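## Task

Using three rods of three different colours (none of them turquoise), form a single straight end-to-end train whose total length equals the turquoise rod's 10 cm. Colour gives length in cm: blue 1, magenta 2, grey 3, orange 4, lime 5, purple 6, red 7, green 8, pink 9, turquoise 10. Every train rod must rest flat on the table, with neighbouring ends touching or nearly touching. No second train may exist, and every rod outside the train must sit at least one rod-width away from it. The result only counts if it stays in place without the robot holding it. At the end, open the gripper and move it away.

## Robot and tools

Robot: a single six-joint UR3e arm with a two-finger parallel gripper (pads open to 50 mm). Its base can be slightly tilted against the table. Because there is one arm, every motion argument is one row, never a list per arm.

Frame: the scene frame has its origin on the tabletop straight below the arm base; +z is up, and +y lies to the left when facing along +x. Gripper axes: the fingers extend along its +z and close along its x. end_effector_position is the point midway between the pads; fingertips extend 17.5 mm past it. Pure rotations pivot about that point. A flat block juts about 9 cm toward the gripper's -y side and rotates with it, so keep clearance there.

The row (10 numbers, used by execute_actions and move): x, y, z in metres and qw, qx, qy, qz (w first), together an absolute pose for the gripper point in the scene frame, not an offset. Then three gripper numbers, each from -1 to 1. position: +1 fully open (50 mm), about -0.65 pads meet, -1 means close until an object blocks the fingers. force_limit: per-pad force, about 20 N at -1, 102 N at 0, 185 N at +1 (actual grip may be ~17 % more). speed: pad gap rate, 20 mm/s at -1, 85 at 0, 150 at +1. Repeat the desired quaternion in every row, since the reported one drifts. A new force_limit or speed only applies after position changes by 0.01 or more; to soften a grip, open first.

execute_actions: argument actions is a list with zero or one entry, plus optional pictures (boolean). Empty list: nothing sent, current state returned with images. An entry with rows (1 to 15 rows) and steps (12 to 15, default 15; one step is 1/30 s) plays one row per step, repeating the last. An entry with only steps (up to 300) is a wait measured from the previous result, including your thinking time. The result arrives 12 steps before the action ends; those steps run while you think. Each step the target is clipped to within 100 mm and 16 degrees of the measured pose, so far targets need follow-up commands; check the pose and Hand target. A call is refused if the target is over 0.6 m from the last reported position along any gripper axis.

move: target (one row), speed in m/s (0.002 to 0.5, default 0.25; rotation up to twice that in rad/s), optional stop_force in N (5 to 24). It drives a straight path of 0.5 to 10 s that does not avoid obstacles. With stop_force and a very low speed you may aim beyond a surface: the path halts when the wrist senses that much extra push along the direction of travel, then backs up slightly and holds. Not valid in the first 0.2 s or on moves that rotate the gripper; omit it when lifting away from something you press on. The move: line reports the ending (done, contact, off_target, moving, held, fault) and limits (paced = pose clipped; held = some steps blocked), plus the distance from target.

wait: seconds, 0 to 10; nothing new is sent. zoom_image: camera (cam_high or cam_wrist) and region [x0, y0, x1, y1] in image pixels, at most 504 by 504, top-left origin. read_manual: section "licences" only; moves nothing. finished_scene: scene (1 or 2); irreversible, grades the current scene and starts the next.

Cameras: cam_high is fixed, 672x504; cam_wrist is a fisheye on the hand, 616x616. Calibration is given but may be off by a few degrees and millimetres.

Results: the state line lists gripper position, quaternion and velocities in the scene frame (printed position is less accurate at long reach). HELD marks steps the clearance check altered; pose unreachable means a command was changed or blocked. object_status: 0 fingers moving, 1 blocked while opening, 2 blocked while closing (a grip), 3 at commanded position or pads met (usually nothing held). Confirm 2 after closing with -1. Opening in mm is about (250 - position_measured) x 0.202. Wrist force and torque are in gripper axes, noisy, with a fixed offset up to ~3.5 N, saturating near 30 N; "no reading" is normal at start. MOTOR HOT warns of heating from holding loads.

Typical order: look, identify rod colours and positions (zoom if needed), pick a set of three distinct colours summing to the target, grasp each rod gently from above, set it down flat in line with the others, ends abutting, release, lift, clear away from other rods, then finish the scene.

Avoid: the arm is stiff, so commanding even slightly into the table or a rod can trigger a fault (joint torque at its load limit or 150 N external force stops the arm for 10 s). Approach surfaces slowly, preferably with stop_force. Do not drop rods, slam, or knock anything off the table, which fails the goal. Brief tugs or pushes on objects may occur; recheck before finishing.

Each tool is called after "Emit:" in YAML: its name, and indented under it one key for each argument.

## Session

Emit:
execute_actions:
  actions: []

Scene clock: 0.00 s of 5100.00 s.
end_effector_position=(+0.0083, -0.2706, +0.1391) position_measured=3 object_status=3 end_effector_quat_wxyz=(+0.029, +0.974, +0.220, -0.039) end_effector_velocity=(-0.000, +0.000, +0.000) end_effector_angular_velocity=(+0.001, +0.001, +0.000)
Joint positions: [-2.298 -1.579  1.967 -1.663 -1.255 -1.308]
Joint velocities: [ 0.    -0.001  0.     0.    -0.001 -0.   ]
Motor temperatures (°C, as the motors report them): [34 36 38 39 43 38]
Wrist force (N, on the end effector, along its own x y z axes, offset not removed): no reading
Wrist torque (N m, same axes, about the end effector's origin, offset not removed): no reading
Hand target: +0.008, -0.271, +0.139; +0.029, +0.974, +0.220, -0.039

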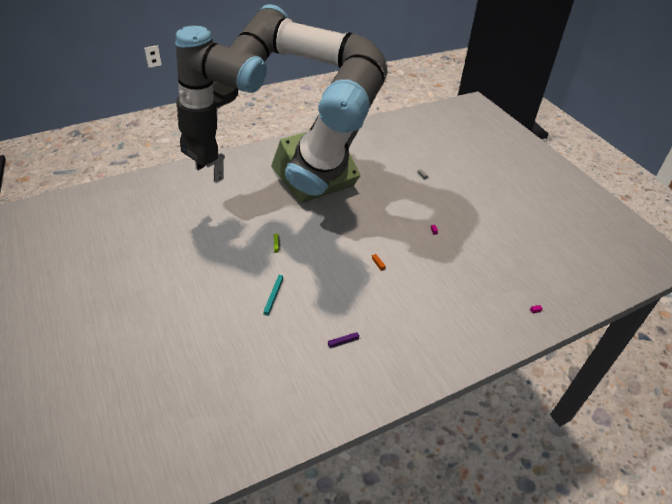

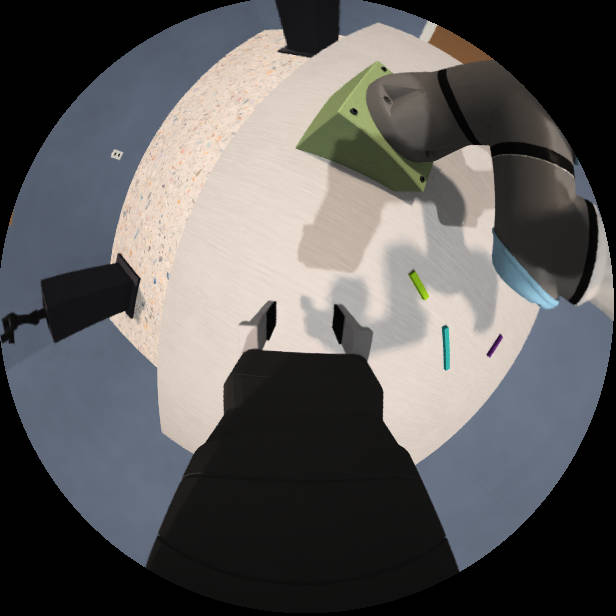

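Emit:
zoom_image:
  camera: "cam_high"
  region: [250,150,470,315]

Region (250, 150, 470, 315) of cam_high's 672x504 image, scaled by 2.291, with more detail than that image has; it fills the top 378 rows of this view, and the rest is white.

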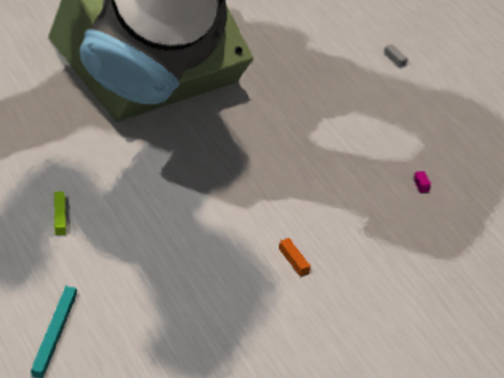

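Emit:
move:
  target: [0.17,-0.176,0.07,0,0.819,0.574,0,0.3,-0.7,0]
  speed: 0.4

Scene clock: 3.23 s of 5100.00 s.
end_effector_position=(+0.1696, -0.1758, +0.0701) position_measured=107 object_status=3 end_effector_quat_wxyz=(-0.000, +0.819, +0.574, -0.000) end_effector_velocity=(+0.001, +0.001, -0.000) end_effector_angular_velocity=(-0.001, +0.002, +0.005)
Joint positions: [-1.906 -2.197  2.298 -1.419 -1.145 -1.717]
Joint velocities: [ 0.007 -0.004 -0.001 -0.     0.     0.003]
Motor temperatures (°C, as the motors report them): [34 36 38 39 43 38]
Wrist force (N, on the end effector, along its own x y z axes, offset not removed): [-0.8 -0.1 0.5]
Wrist torque (N m, same axes, about the end effector's origin, offset not removed): [-0.05 0.11 -0.04]
Hand target: +0.170, -0.176, +0.070; -0.000, +0.819, +0.574, -0.000
Off the commanded pose: 0.000 m, 0 deg.
Kept back: nothing.
move: done
camera_calibration (this result's frames):
cam_wrist: T_world_to_cam=[[0.293892, 0.955687, 0.0170565, 0.112364], [0.928965, -0.289785, 0.230324, -0.207513], [0.22506, -0.0518453, -0.972965, 0.166585], [0, 0, 0, 1]] pos_world=[0.122258, -0.158882, 0.20796]

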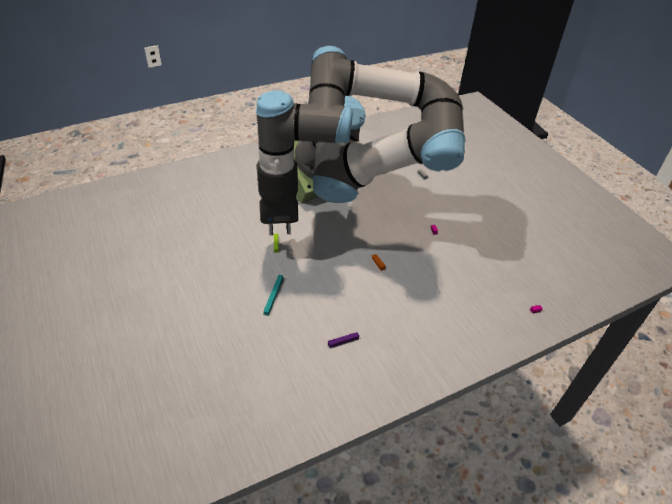

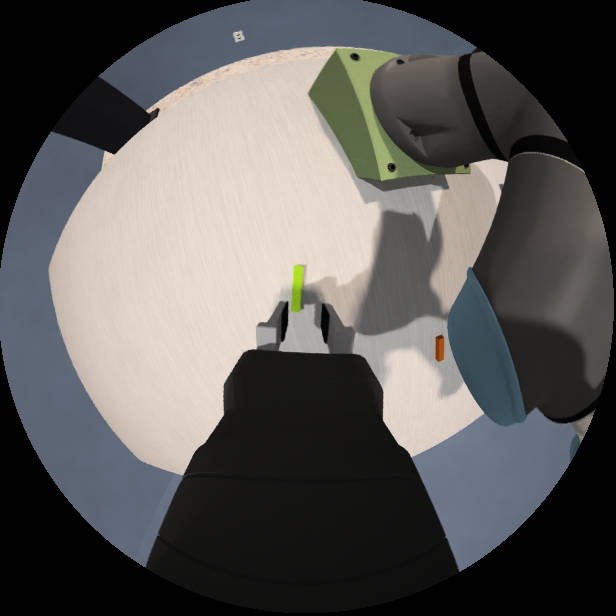

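Emit:
move:
  target: [0.152,-0.177,0.023,0,0.819,0.574,0,0.3,-0.7,0]
  speed: 0.1

Emit:
move:
  target: [0.152,-0.177,0.023,0,0.819,0.574,0,-1,-0.7,0]

Scene clock: 4.77 s of 5100.00 s.
end_effector_position=(+0.1521, -0.1769, +0.0231) position_measured=107 object_status=3 end_effector_quat_wxyz=(+0.000, +0.819, +0.574, +0.000) end_effector_velocity=(-0.001, -0.001, -0.001) end_effector_angular_velocity=(+0.003, +0.005, +0.000)
Joint positions: [-1.869 -2.11   2.517 -1.742 -1.135 -1.678]
Joint velocities: [ 0.009  0.015  0.002 -0.021 -0.004  0.009]
Motor temperatures (°C, as the motors report them): [34 36 38 39 43 38]
Wrist force (N, on the end effector, along its own x y z axes, offset not removed): [-0.5 2.1 -1.6]
Wrist torque (N m, same axes, about the end effector's origin, offset not removed): [0.33 0.15 0.09]
Hand target: +0.152, -0.177, +0.023; +0.000, +0.819, +0.574, -0.000
Off the commanded pose: 0.000 m, 0 deg.
Kept back: nothing.
move: done
camera_calibration (this result's frames):
cam_wrist: T_world_to_cam=[[0.293315, 0.955868, 0.0168019, 0.119469], [0.928977, -0.289125, 0.231104, -0.1806], [0.225763, -0.0521775, -0.972784, 0.124587], [0, 0, 0, 1]] pos_world=[0.104604, -0.159912, 0.160927]

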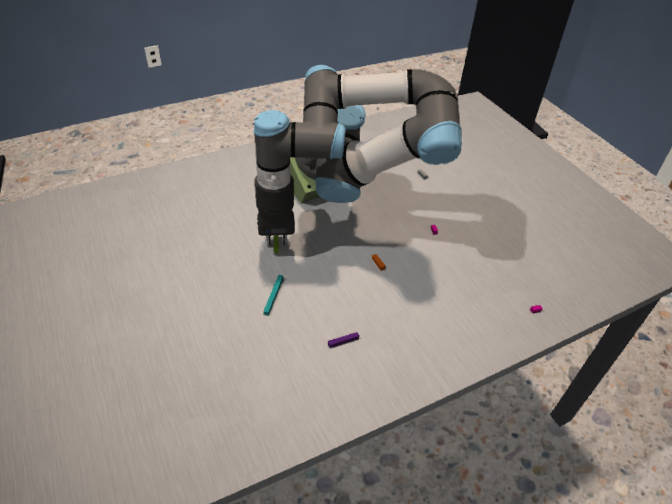

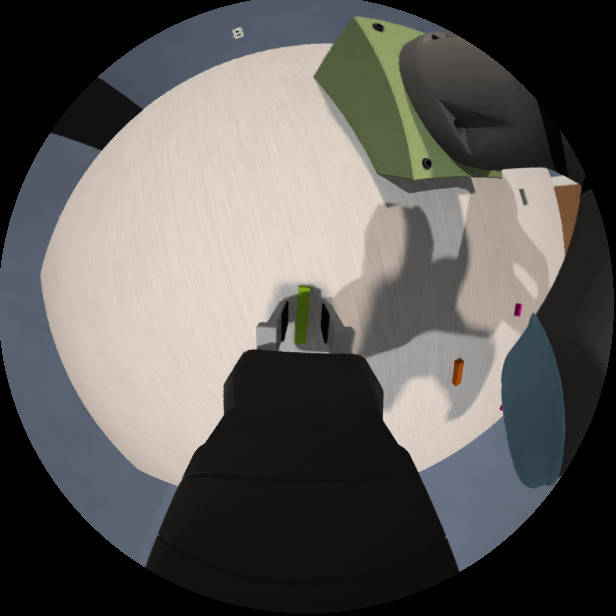

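Scene clock: 5.47 s of 5100.00 s.
end_effector_position=(+0.1520, -0.1770, +0.0230) position_measured=204 object_status=2 end_effector_quat_wxyz=(+0.000, +0.819, +0.574, +0.000) end_effector_velocity=(-0.000, -0.000, +0.000) end_effector_angular_velocity=(-0.002, +0.002, +0.001)
Joint positions: [-1.868 -2.108  2.517 -1.744 -1.135 -1.677]
Joint velocities: [ 0.    -0.002 -0.001 -0.001 -0.001  0.   ]
Motor temperatures (°C, as the motors report them): [34 36 38 39 43 38]
Wrist force (N, on the end effector, along its own x y z axes, offset not removed): [-0.2 3.1 -4.5]
Wrist torque (N m, same axes, about the end effector's origin, offset not removed): [0.45 0.23 -0.02]
Hand target: +0.152, -0.177, +0.023; +0.000, +0.819, +0.574, -0.000
Off the commanded pose: 0.000 m, 0 deg.
Kept back: nothing.
move: done
camera_calibration (this result's frames):
cam_wrist: T_world_to_cam=[[0.293378, 0.955846, 0.0169455, 0.119586], [0.929043, -0.289241, 0.230693, -0.180536], [0.225408, -0.0519372, -0.972879, 0.124574], [0, 0, 0, 1]] pos_world=[0.104561, -0.160054, 0.160817]

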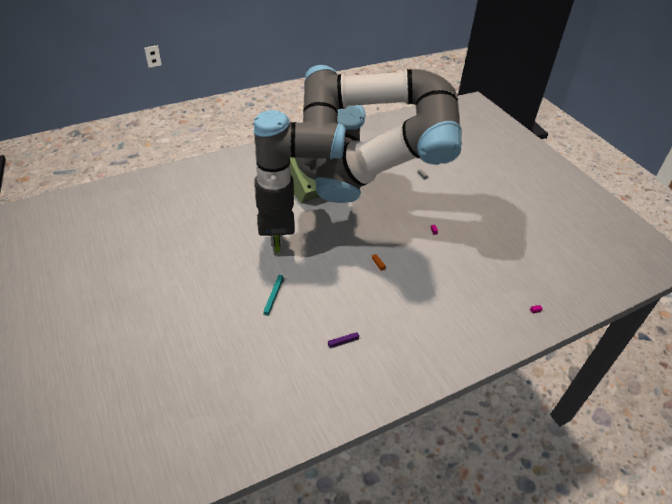

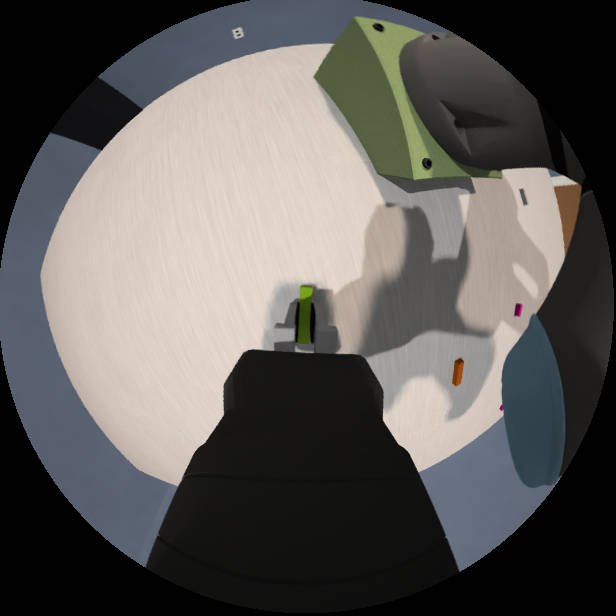

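Emit:
move:
  target: [0.24,-0.12,0.09,0,0.819,0.574,0,-1,-0.7,0]
  speed: 0.2

Emit:
move:
  target: [0.32,0.153,0.04,0,0.819,0.574,0,-1,-0.7,0]
  speed: 0.3

Emit:
zoom_image:
  camera: "cam_wrist"
  region: [230,210,390,370]

Scene clock: 7.23 s of 5100.00 s.
end_effector_position=(+0.2398, -0.1201, +0.0899) position_measured=204 object_status=2 end_effector_quat_wxyz=(-0.000, +0.819, +0.574, -0.000) end_effector_velocity=(+0.001, +0.001, +0.002) end_effector_angular_velocity=(+0.001, -0.003, -0.001)
Joint positions: [-1.662 -2.38   2.143 -1.196 -1.098 -1.452]
Joint velocities: [-0.008 -0.004 -0.009  0.019  0.001 -0.009]
Motor temperatures (°C, as the motors report them): [34 36 38 39 43 38]
Wrist force (N, on the end effector, along its own x y z axes, offset not removed): [0.0 1.6 -1.2]
Wrist torque (N m, same axes, about the end effector's origin, offset not removed): [0.30 -0.10 0.14]
Hand target: +0.240, -0.120, +0.090; -0.000, +0.819, +0.574, -0.000
Off the commanded pose: 0.000 m, 0 deg.
Kept back: nothing.
move: done
camera_calibration (this result's frames):
cam_wrist: T_world_to_cam=[[0.293423, 0.955834, 0.0168612, 0.0383522], [0.929156, -0.289294, 0.230169, -0.261068], [0.224881, -0.0518702, -0.973005, 0.172975], [0, 0, 0, 1]] pos_world=[0.192421, -0.103211, 0.227749]

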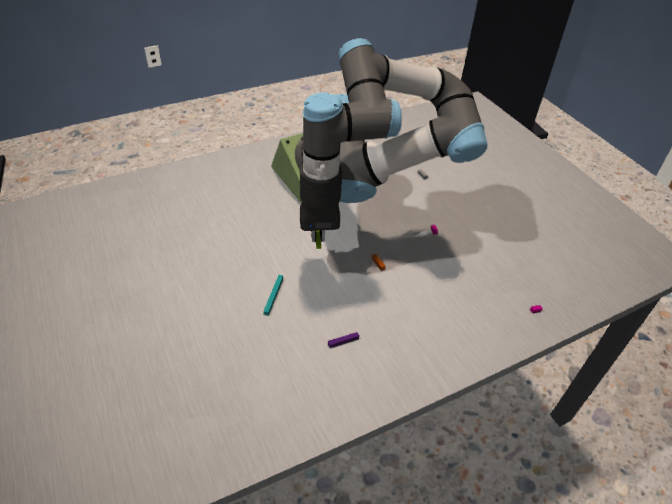

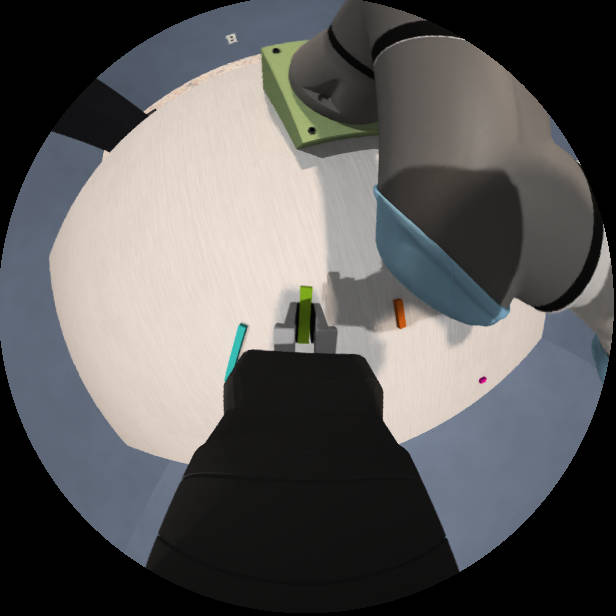

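Scene clock: 8.53 s of 5100.00 s.
end_effector_position=(+0.2759, +0.0171, +0.0629) position_measured=204 object_status=2 end_effector_quat_wxyz=(+0.008, +0.818, +0.573, +0.035) end_effector_velocity=(-0.000, -0.000, +0.000) end_effector_angular_velocity=(-0.001, +0.000, +0.001)
Joint positions: [-1.329 -2.846  2.23  -0.974 -1.01  -1.085]
Joint velocities: [ 0.    -0.001  0.    -0.    -0.001  0.   ]
Motor temperatures (°C, as the motors report them): [34 36 38 39 43 38]
Wrist force (N, on the end effector, along its own x y z axes, offset not removed): [-1.8 0.2 -1.0]
Wrist torque (N m, same axes, about the end effector's origin, offset not removed): [-0.03 0.31 0.06]
Hand target: +0.276, +0.017, +0.063; +0.008, +0.818, +0.573, +0.035
Off the commanded pose: 0.145 m, 4 deg; position clipped at the last step of the last action.
Kept back: nothing.
move: held; limits=paced,held; held on 18 of 39 steps, including the last
pose unreachable: on one or more control steps of this call an arm could not follow its commanded pose, so it was not sent that pose on those steps. On the call's last step it was still not sent that pose. It may still have moved: this result reports where it is.
cause: the commanded pose would bring two parts of the arm too close to each other (its gripper and another part of the arm, with joints 3 (elbow) to 6 (wrist 3) between them).
camera_calibration (this result's frames):
cam_wrist: T_world_to_cam=[[0.290955, 0.954685, 0.0626238, -0.105167], [0.911681, -0.296509, 0.284463, -0.247157], [0.290141, -0.0256731, -0.956639, 0.126272], [0, 0, 0, 1]] pos_world=[0.21929, 0.0303588, 0.197689]

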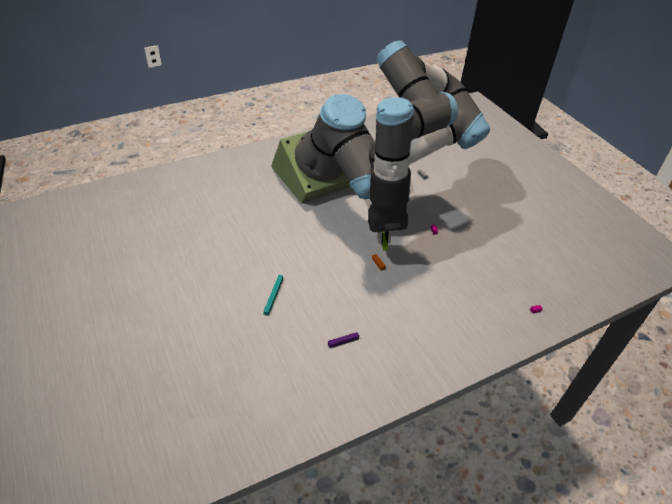

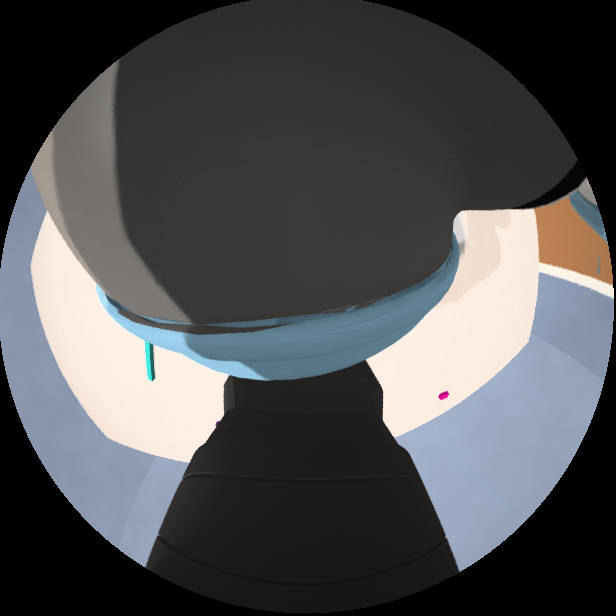

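Region (230, 210, 390, 370) of cam_wrist's 616x616 image, scaled by 3.150, with more detail than that image has.

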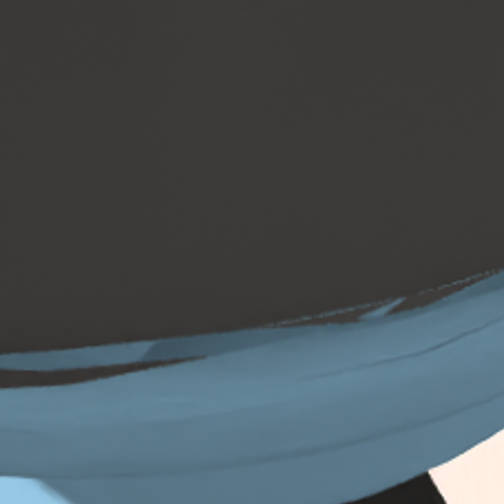

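Emit:
move:
  target: [0.4,-0.12,0.07,0,0.985,0.174,0,-1,-0.7,0]

Emit:
move:
  target: [0.44,0.08,0.07,0,0.866,-0.5,0,-1,-0.7,0]

Emit:
move:
  target: [0.235,0.187,0.045,0,0.574,-0.819,0,-1,-0.7,0]

Scene clock: 16.23 s of 5100.00 s.
end_effector_position=(+0.3998, -0.1200, +0.0701) position_measured=204 object_status=2 end_effector_quat_wxyz=(+0.012, +0.982, +0.182, +0.048) end_effector_velocity=(+0.001, +0.000, -0.001) end_effector_angular_velocity=(+0.003, +0.172, -0.032)
Joint positions: [-1.009 -1.825  1.887 -1.896 -1.037  0.165]
Joint velocities: [ 0.15   0.154 -0.223  0.085 -0.188  0.148]
Motor temperatures (°C, as the motors report them): [34 36 38 39 43 38]
Wrist force (N, on the end effector, along its own x y z axes, offset not removed): [-2.7 1.5 0.3]
Wrist torque (N m, same axes, about the end effector's origin, offset not removed): [0.34 0.44 0.02]
Hand target: +0.400, -0.120, +0.070; +0.010, +0.983, +0.180, +0.037
Off the commanded pose: 0.000 m, 6 deg.
Kept back: nothing.
move: moving (no rest 5 s after the path's end); limits=paced
camera_calibration (this result's frames):
cam_wrist: T_world_to_cam=[[0.90816, 0.40546, 0.104154, -0.326345], [0.365942, -0.889738, 0.272858, -0.255018], [0.203303, -0.209685, -0.9564, 0.106217], [0, 0, 0, 1]] pos_world=[0.368102, -0.0723074, 0.20516]

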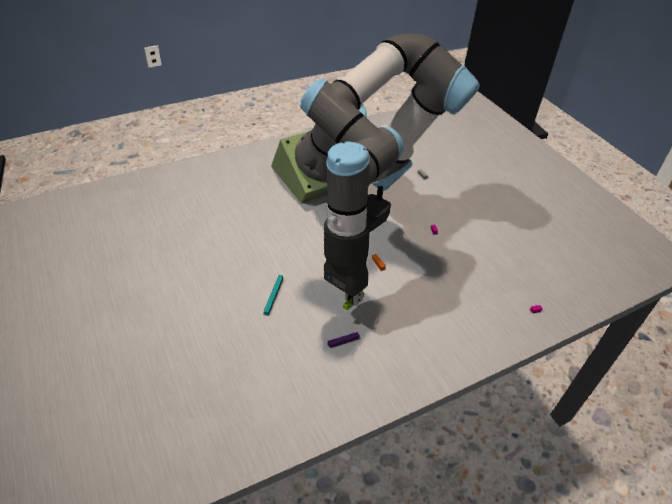

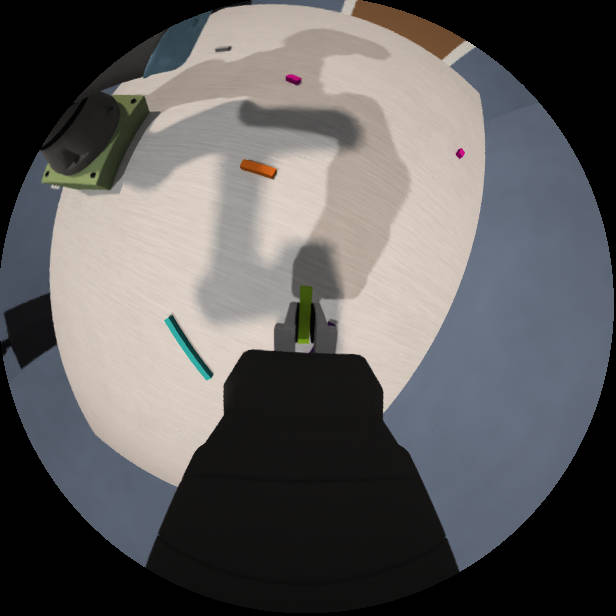

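Scene clock: 20.30 s of 5100.00 s.
end_effector_position=(+0.4397, +0.0798, +0.0701) position_measured=204 object_status=2 end_effector_quat_wxyz=(+0.000, +0.866, -0.500, -0.000) end_effector_velocity=(+0.000, +0.001, -0.000) end_effector_angular_velocity=(-0.004, +0.003, -0.008)
Joint positions: [-0.209 -1.858  1.875 -2.05  -1.396  2.345]
Joint velocities: [ 0.011  0.006 -0.005 -0.001 -0.01   0.018]
Motor temperatures (°C, as the motors report them): [34 36 38 39 43 38]
Wrist force (N, on the end effector, along its own x y z axes, offset not removed): [-1.3 3.5 0.2]
Wrist torque (N m, same axes, about the end effector's origin, offset not removed): [0.60 0.20 0.17]
Hand target: +0.440, +0.080, +0.070; +0.000, +0.866, -0.500, -0.000
Off the commanded pose: 0.000 m, 0 deg.
Kept back: nothing.
move: done
camera_calibration (this result's frames):
cam_wrist: T_world_to_cam=[[0.543785, -0.839052, 0.0170038, -0.177907], [-0.818609, -0.525855, 0.230988, 0.402918], [-0.184869, -0.139527, -0.972808, 0.306249], [0, 0, 0, 1]] pos_world=[0.483192, 0.105333, 0.207878]

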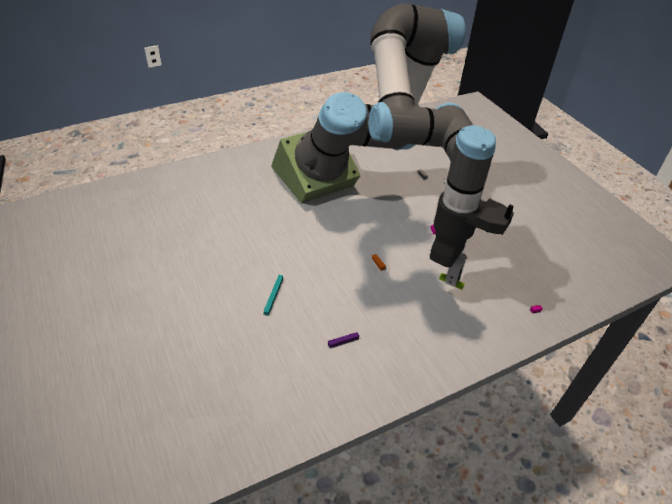

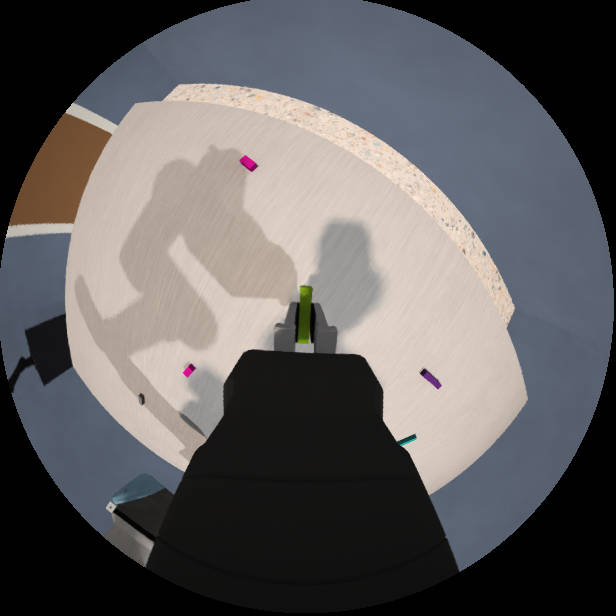

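Scene clock: 22.67 s of 5100.00 s.
end_effector_position=(+0.2349, +0.1866, +0.0452) position_measured=204 object_status=2 end_effector_quat_wxyz=(+0.000, -0.574, +0.819, +0.000) end_effector_velocity=(-0.001, -0.000, +0.000) end_effector_angular_velocity=(-0.015, -0.003, -0.005)
Joint positions: [ 0.571 -2.034  2.539 -2.534 -1.756  3.912]
Joint velocities: [ 0.026  0.025 -0.01  -0.007 -0.027  0.03 ]
Motor temperatures (°C, as the motors report them): [34 36 38 39 43 38]
Wrist force (N, on the end effector, along its own x y z axes, offset not removed): [-1.0 1.5 1.8]
Wrist torque (N m, same axes, about the end effector's origin, offset not removed): [0.22 0.04 0.07]
Hand target: +0.235, +0.187, +0.045; -0.000, -0.574, +0.819, -0.000
Off the commanded pose: 0.000 m, 0 deg.
Kept back: nothing.
move: done
camera_calibration (this result's frames):
cam_wrist: T_world_to_cam=[[-0.292479, -0.956131, 0.0164229, 0.241783], [-0.929318, 0.288242, 0.230837, 0.171292], [-0.225444, 0.0522528, -0.972854, 0.23283], [0, 0, 0, 1]] pos_world=[0.282392, 0.169636, 0.182998]

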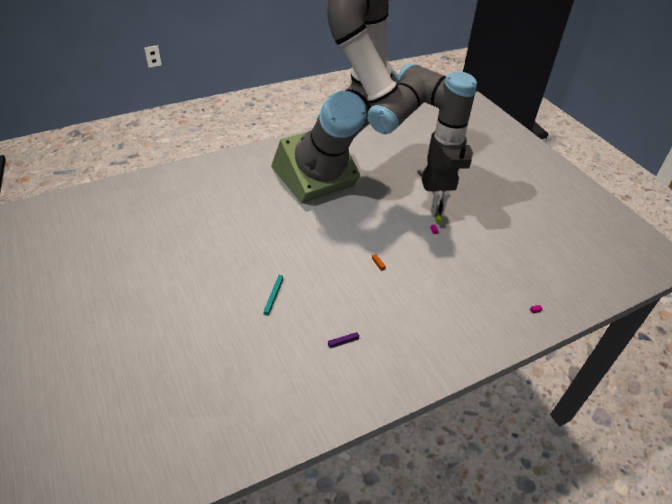

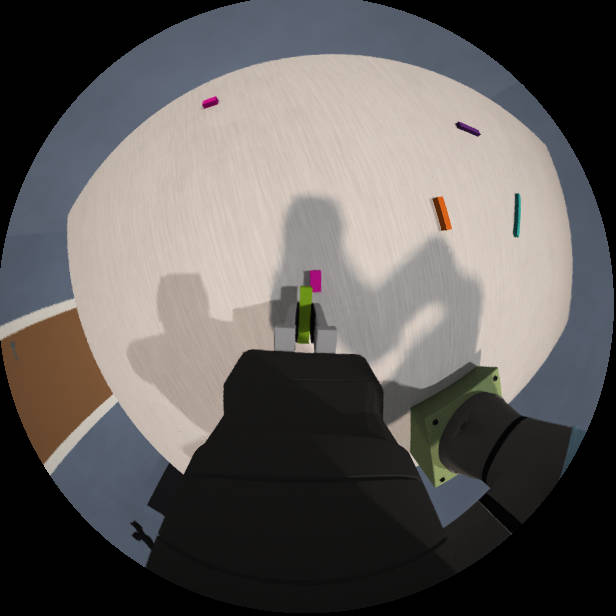

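Emit:
move:
  target: [0.2203,0.1817,0.042,0,0.574,-0.819,0,-1,-0.7,0]
  speed: 0.08

Emit:
move:
  target: [0.2203,0.1817,0.025,0,0.574,-0.819,0,-1,-0.7,0]
  speed: 0.04

Emit:
zoom_image:
  camera: "cam_wrist"
  region: [250,240,370,360]

Scene clock: 23.93 s of 5100.00 s.
end_effector_position=(+0.2204, +0.1817, +0.0420) position_measured=204 object_status=2 end_effector_quat_wxyz=(-0.000, -0.574, +0.819, -0.000) end_effector_velocity=(-0.001, -0.001, -0.000) end_effector_angular_velocity=(+0.000, -0.001, -0.000)
Joint positions: [ 0.579 -2.072  2.606 -2.561 -1.76   3.92 ]
Joint velocities: [-0.    -0.006  0.007 -0.002 -0.    -0.   ]
Motor temperatures (°C, as the motors report them): [34 36 38 39 43 38]
Wrist force (N, on the end effector, along its own x y z axes, offset not removed): [-1.6 1.1 -2.3]
Wrist torque (N m, same axes, about the end effector's origin, offset not removed): [0.10 0.32 0.09]
Hand target: +0.220, +0.182, +0.042; -0.000, -0.574, +0.819, -0.000
Off the commanded pose: 0.000 m, 0 deg.
Kept back: nothing.
move: done
camera_calibration (this result's frames):
cam_wrist: T_world_to_cam=[[-0.293366, -0.955848, 0.0170446, 0.233038], [-0.92905, 0.289255, 0.230646, 0.159719], [-0.225393, 0.0518285, -0.972888, 0.226809], [0, 0, 0, 1]] pos_world=[0.267874, 0.164795, 0.179849]

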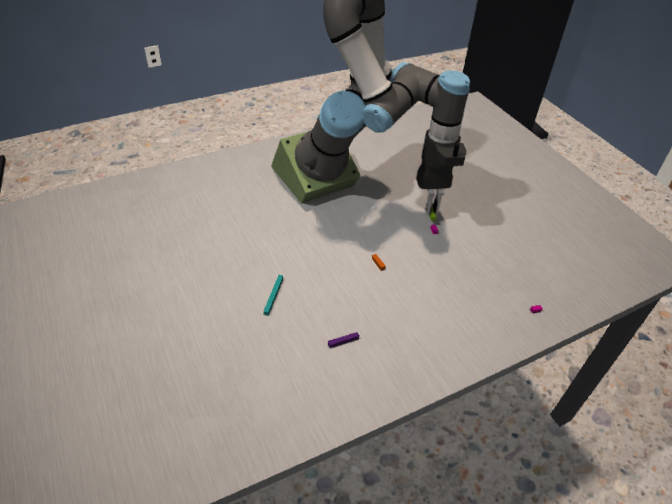

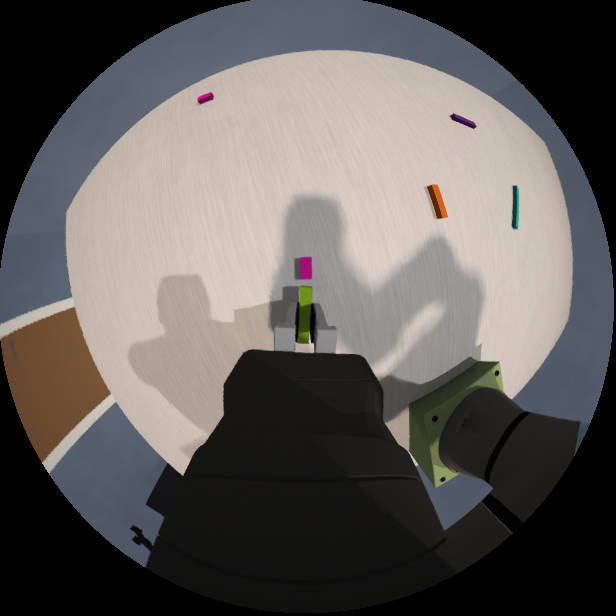

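Scene clock: 24.77 s of 5100.00 s.
end_effector_position=(+0.2202, +0.1818, +0.0252) position_measured=204 object_status=2 end_effector_quat_wxyz=(-0.000, -0.574, +0.819, +0.000) end_effector_velocity=(+0.001, -0.001, -0.002) end_effector_angular_velocity=(-0.004, -0.005, +0.001)
Joint positions: [ 0.557 -1.968  2.652 -2.714 -1.75   3.9  ]
Joint velocities: [ 0.001  0.016  0.005 -0.024 -0.006 -0.   ]
Motor temperatures (°C, as the motors report them): [34 36 38 39 43 38]
Wrist force (N, on the end effector, along its own x y z axes, offset not removed): [-1.2 3.1 -2.7]
Wrist torque (N m, same axes, about the end effector's origin, offset not removed): [0.61 0.16 -0.06]
Hand target: +0.220, +0.182, +0.025; -0.000, -0.574, +0.819, +0.000
Off the commanded pose: 0.000 m, 0 deg.
Kept back: nothing.
move: done
camera_calibration (this result's frames):
cam_wrist: T_world_to_cam=[[-0.293417, -0.955839, 0.0166794, 0.233323], [-0.928934, 0.289192, 0.231191, 0.163392], [-0.225805, 0.0523413, -0.972765, 0.210356], [0, 0, 0, 1]] pos_world=[0.267741, 0.164758, 0.162961]

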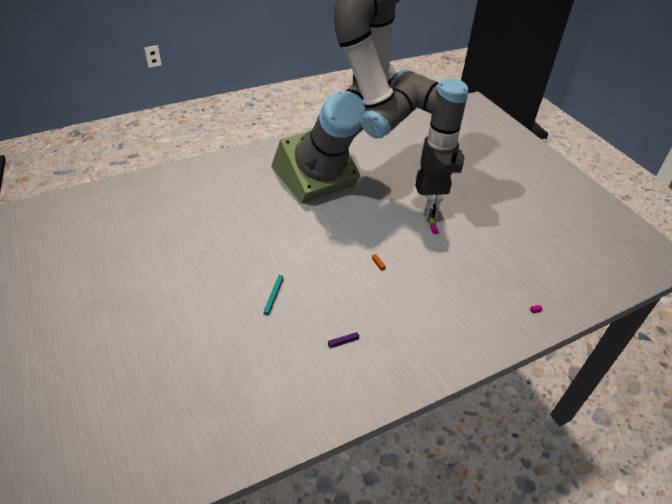

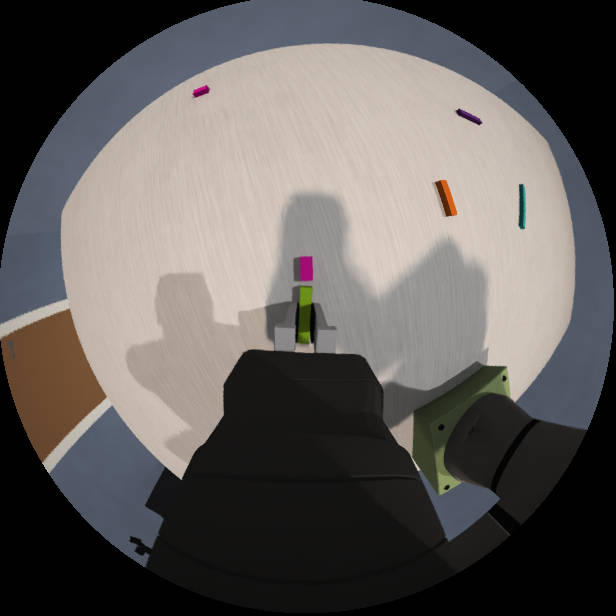

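Region (250, 240, 370, 360) of cam_wrist's 616x616 image, scaled by 4.200, with more detail than that image has.

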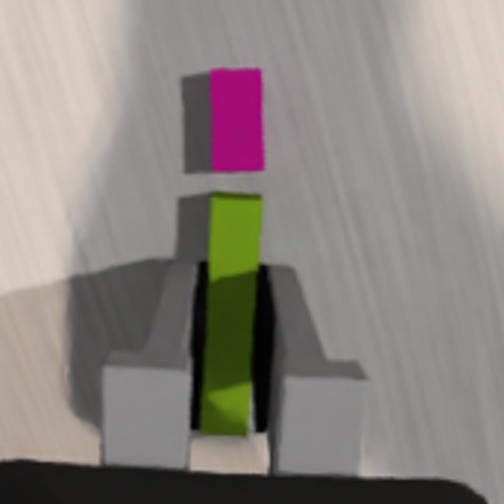

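Emit:
move:
  target: [0.2264,0.1795,0.024,0,0.574,-0.819,0,-1,-0.7,0]
  speed: 0.02

Emit:
move:
  target: [0.2264,0.1795,0.024,0,0.574,-0.819,0,0.3,-0.7,0]

Emit:
move:
  target: [0.22,0.182,0.05,0,0.574,-0.819,0,0.3,-0.7,0]
  speed: 0.1

Emit:
move:
  target: [0.085,0.262,0.05,0,0.755,-0.656,0,0.3,-0.7,0]

Scene clock: 26.37 s of 5100.00 s.
end_effector_position=(+0.2262, +0.1796, +0.0240) position_measured=204 object_status=2 end_effector_quat_wxyz=(-0.000, -0.574, +0.819, -0.000) end_effector_velocity=(+0.003, -0.001, -0.000) end_effector_angular_velocity=(+0.001, -0.002, -0.000)
Joint positions: [ 0.528 -1.971  2.645 -2.71  -1.738  3.874]
Joint velocities: [-0.011 -0.003 -0.002  0.002  0.005 -0.01 ]
Motor temperatures (°C, as the motors report them): [34 36 38 39 43 38]
Wrist force (N, on the end effector, along its own x y z axes, offset not removed): [-2.9 4.1 -0.6]
Wrist torque (N m, same axes, about the end effector's origin, offset not removed): [0.76 0.42 0.02]
Hand target: +0.226, +0.180, +0.024; -0.000, -0.574, +0.819, +0.000
Off the commanded pose: 0.000 m, 0 deg.
Kept back: nothing.
move: done
camera_calibration (this result's frames):
cam_wrist: T_world_to_cam=[[-0.293403, -0.955838, 0.0169793, 0.233008], [-0.929047, 0.289276, 0.230634, 0.16985], [-0.225361, 0.0518942, -0.972892, 0.210699], [0, 0, 0, 1]] pos_world=[0.273647, 0.16265, 0.161858]

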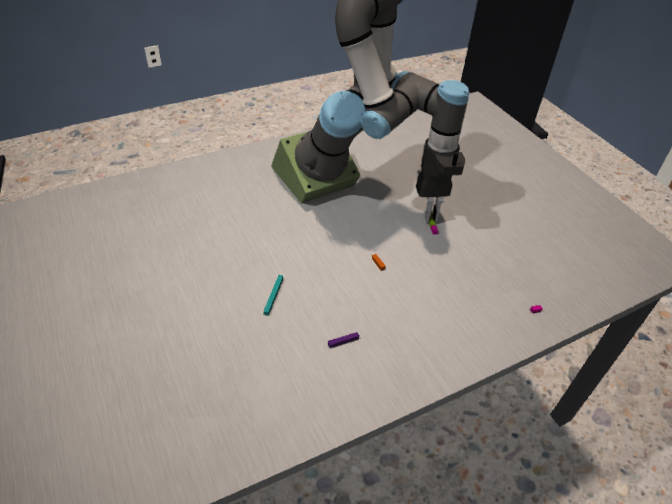

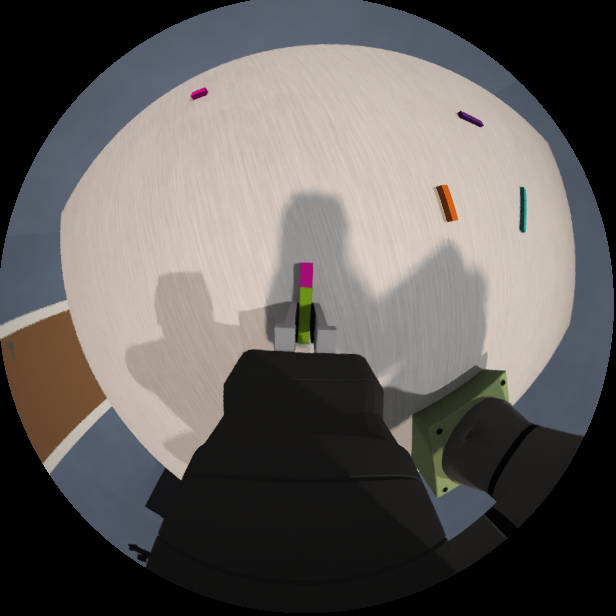

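Scene clock: 27.07 s of 5100.00 s.
end_effector_position=(+0.2264, +0.1795, +0.0240) position_measured=107 object_status=3 end_effector_quat_wxyz=(-0.000, -0.574, +0.819, +0.000) end_effector_velocity=(-0.001, -0.000, -0.001) end_effector_angular_velocity=(-0.001, +0.003, -0.000)
Joint positions: [ 0.527 -1.971  2.645 -2.709 -1.737  3.873]
Joint velocities: [-0.001  0.001 -0.     0.002  0.001 -0.   ]
Motor temperatures (°C, as the motors report them): [34 36 38 39 43 38]
Wrist force (N, on the end effector, along its own x y z axes, offset not removed): [-0.1 1.3 0.7]
Wrist torque (N m, same axes, about the end effector's origin, offset not removed): [0.24 0.10 -0.02]
Hand target: +0.226, +0.180, +0.024; -0.000, -0.574, +0.819, +0.000
Off the commanded pose: 0.000 m, 0 deg.
Kept back: nothing.
move: done
camera_calibration (this result's frames):
cam_wrist: T_world_to_cam=[[-0.293363, -0.955851, 0.0169403, 0.232982], [-0.929052, 0.289226, 0.230674, 0.170057], [-0.22539, 0.0519327, -0.972884, 0.210712], [0, 0, 0, 1]] pos_world=[0.273833, 0.162569, 0.161824]

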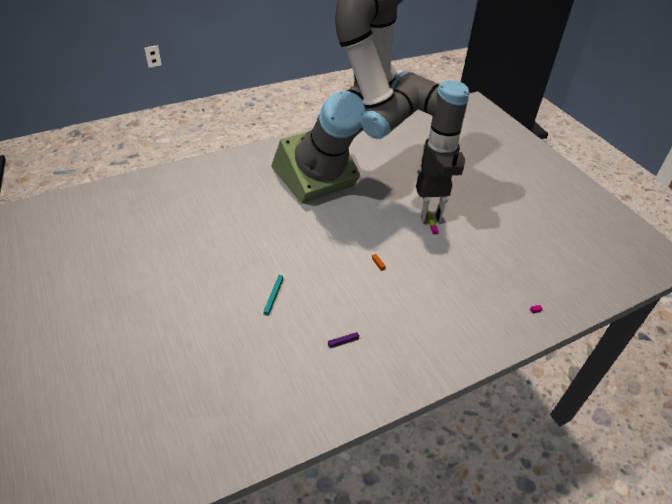

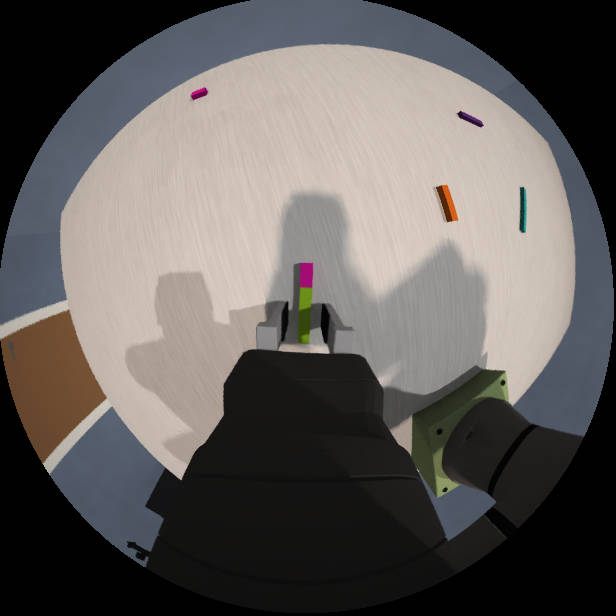

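Scene clock: 27.93 s of 5100.00 s.
end_effector_position=(+0.2201, +0.1820, +0.0498) position_measured=107 object_status=3 end_effector_quat_wxyz=(+0.000, -0.574, +0.819, -0.000) end_effector_velocity=(-0.001, -0.000, +0.001) end_effector_angular_velocity=(-0.001, +0.004, +0.001)
Joint positions: [ 0.592 -2.111  2.583 -2.497 -1.766  3.932]
Joint velocities: [ 0.002 -0.009 -0.007  0.02   0.     0.002]
Motor temperatures (°C, as the motors report them): [34 36 38 39 43 38]
Wrist force (N, on the end effector, along its own x y z axes, offset not removed): [-1.4 1.2 1.5]
Wrist torque (N m, same axes, about the end effector's origin, offset not removed): [0.29 0.26 0.10]
Hand target: +0.220, +0.182, +0.050; +0.000, -0.574, +0.819, -0.000
Off the commanded pose: 0.000 m, 0 deg.
Kept back: nothing.
move: done
camera_calibration (this result's frames):
cam_wrist: T_world_to_cam=[[-0.293327, -0.955861, 0.0169733, 0.233033], [-0.92915, 0.289219, 0.230287, 0.157563], [-0.225031, 0.0517787, -0.972975, 0.234235], [0, 0, 0, 1]] pos_world=[0.267465, 0.165049, 0.187664]

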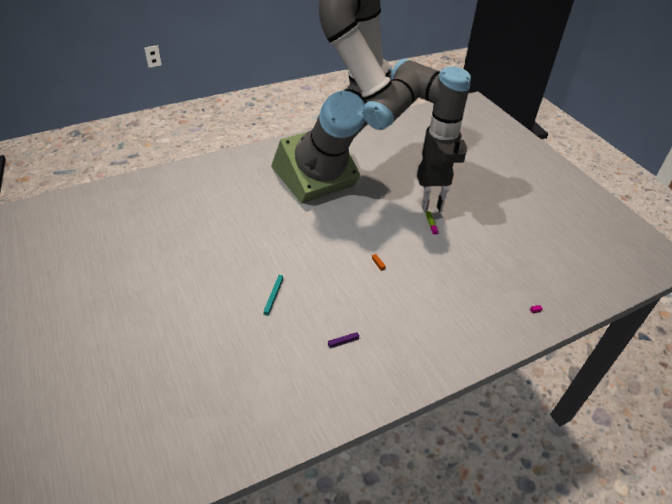

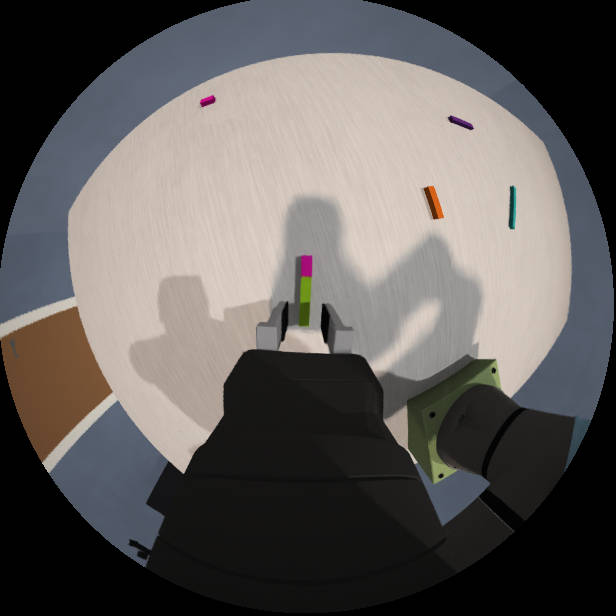

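Scene clock: 29.47 s of 5100.00 s.
end_effector_position=(+0.0852, +0.2616, +0.0501) position_measured=107 object_status=3 end_effector_quat_wxyz=(-0.000, +0.755, -0.656, +0.000) end_effector_velocity=(-0.001, +0.001, -0.000) end_effector_angular_velocity=(-0.005, -0.002, +0.003)
Joint positions: [ 1.365 -1.523  2.463 -2.705 -2.026  4.217]
Joint velocities: [ 0.009  0.013 -0.011  0.007 -0.005  0.009]
Motor temperatures (°C, as the motors report them): [34 36 38 39 43 38]
Wrist force (N, on the end effector, along its own x y z axes, offset not removed): [-2.6 1.9 -0.1]
Wrist torque (N m, same axes, about the end effector's origin, offset not removed): [0.32 0.51 0.08]
Hand target: +0.085, +0.262, +0.050; -0.000, +0.755, -0.656, +0.000
Off the commanded pose: 0.000 m, 0 deg.
Kept back: nothing.
move: done
camera_calibration (this result's frames):
cam_wrist: T_world_to_cam=[[0.189372, -0.981759, 0.0169727, 0.235232], [-0.956279, -0.180479, 0.230125, 0.134314], [-0.222864, -0.0598098, -0.973013, 0.229044], [0, 0, 0, 1]] pos_world=[0.134941, 0.268881, 0.187961]

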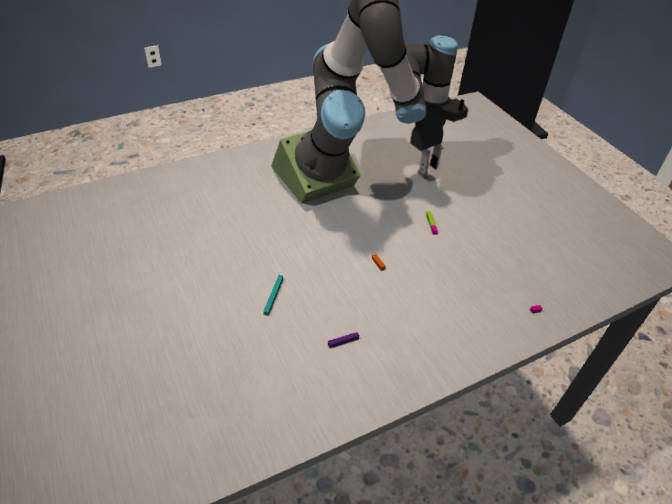

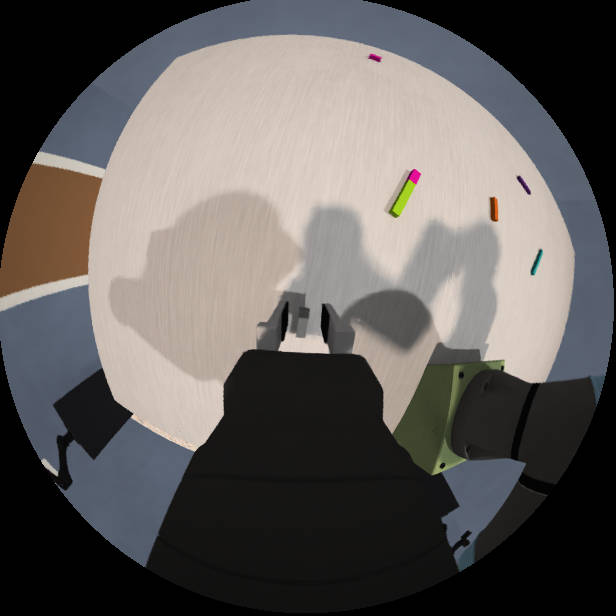

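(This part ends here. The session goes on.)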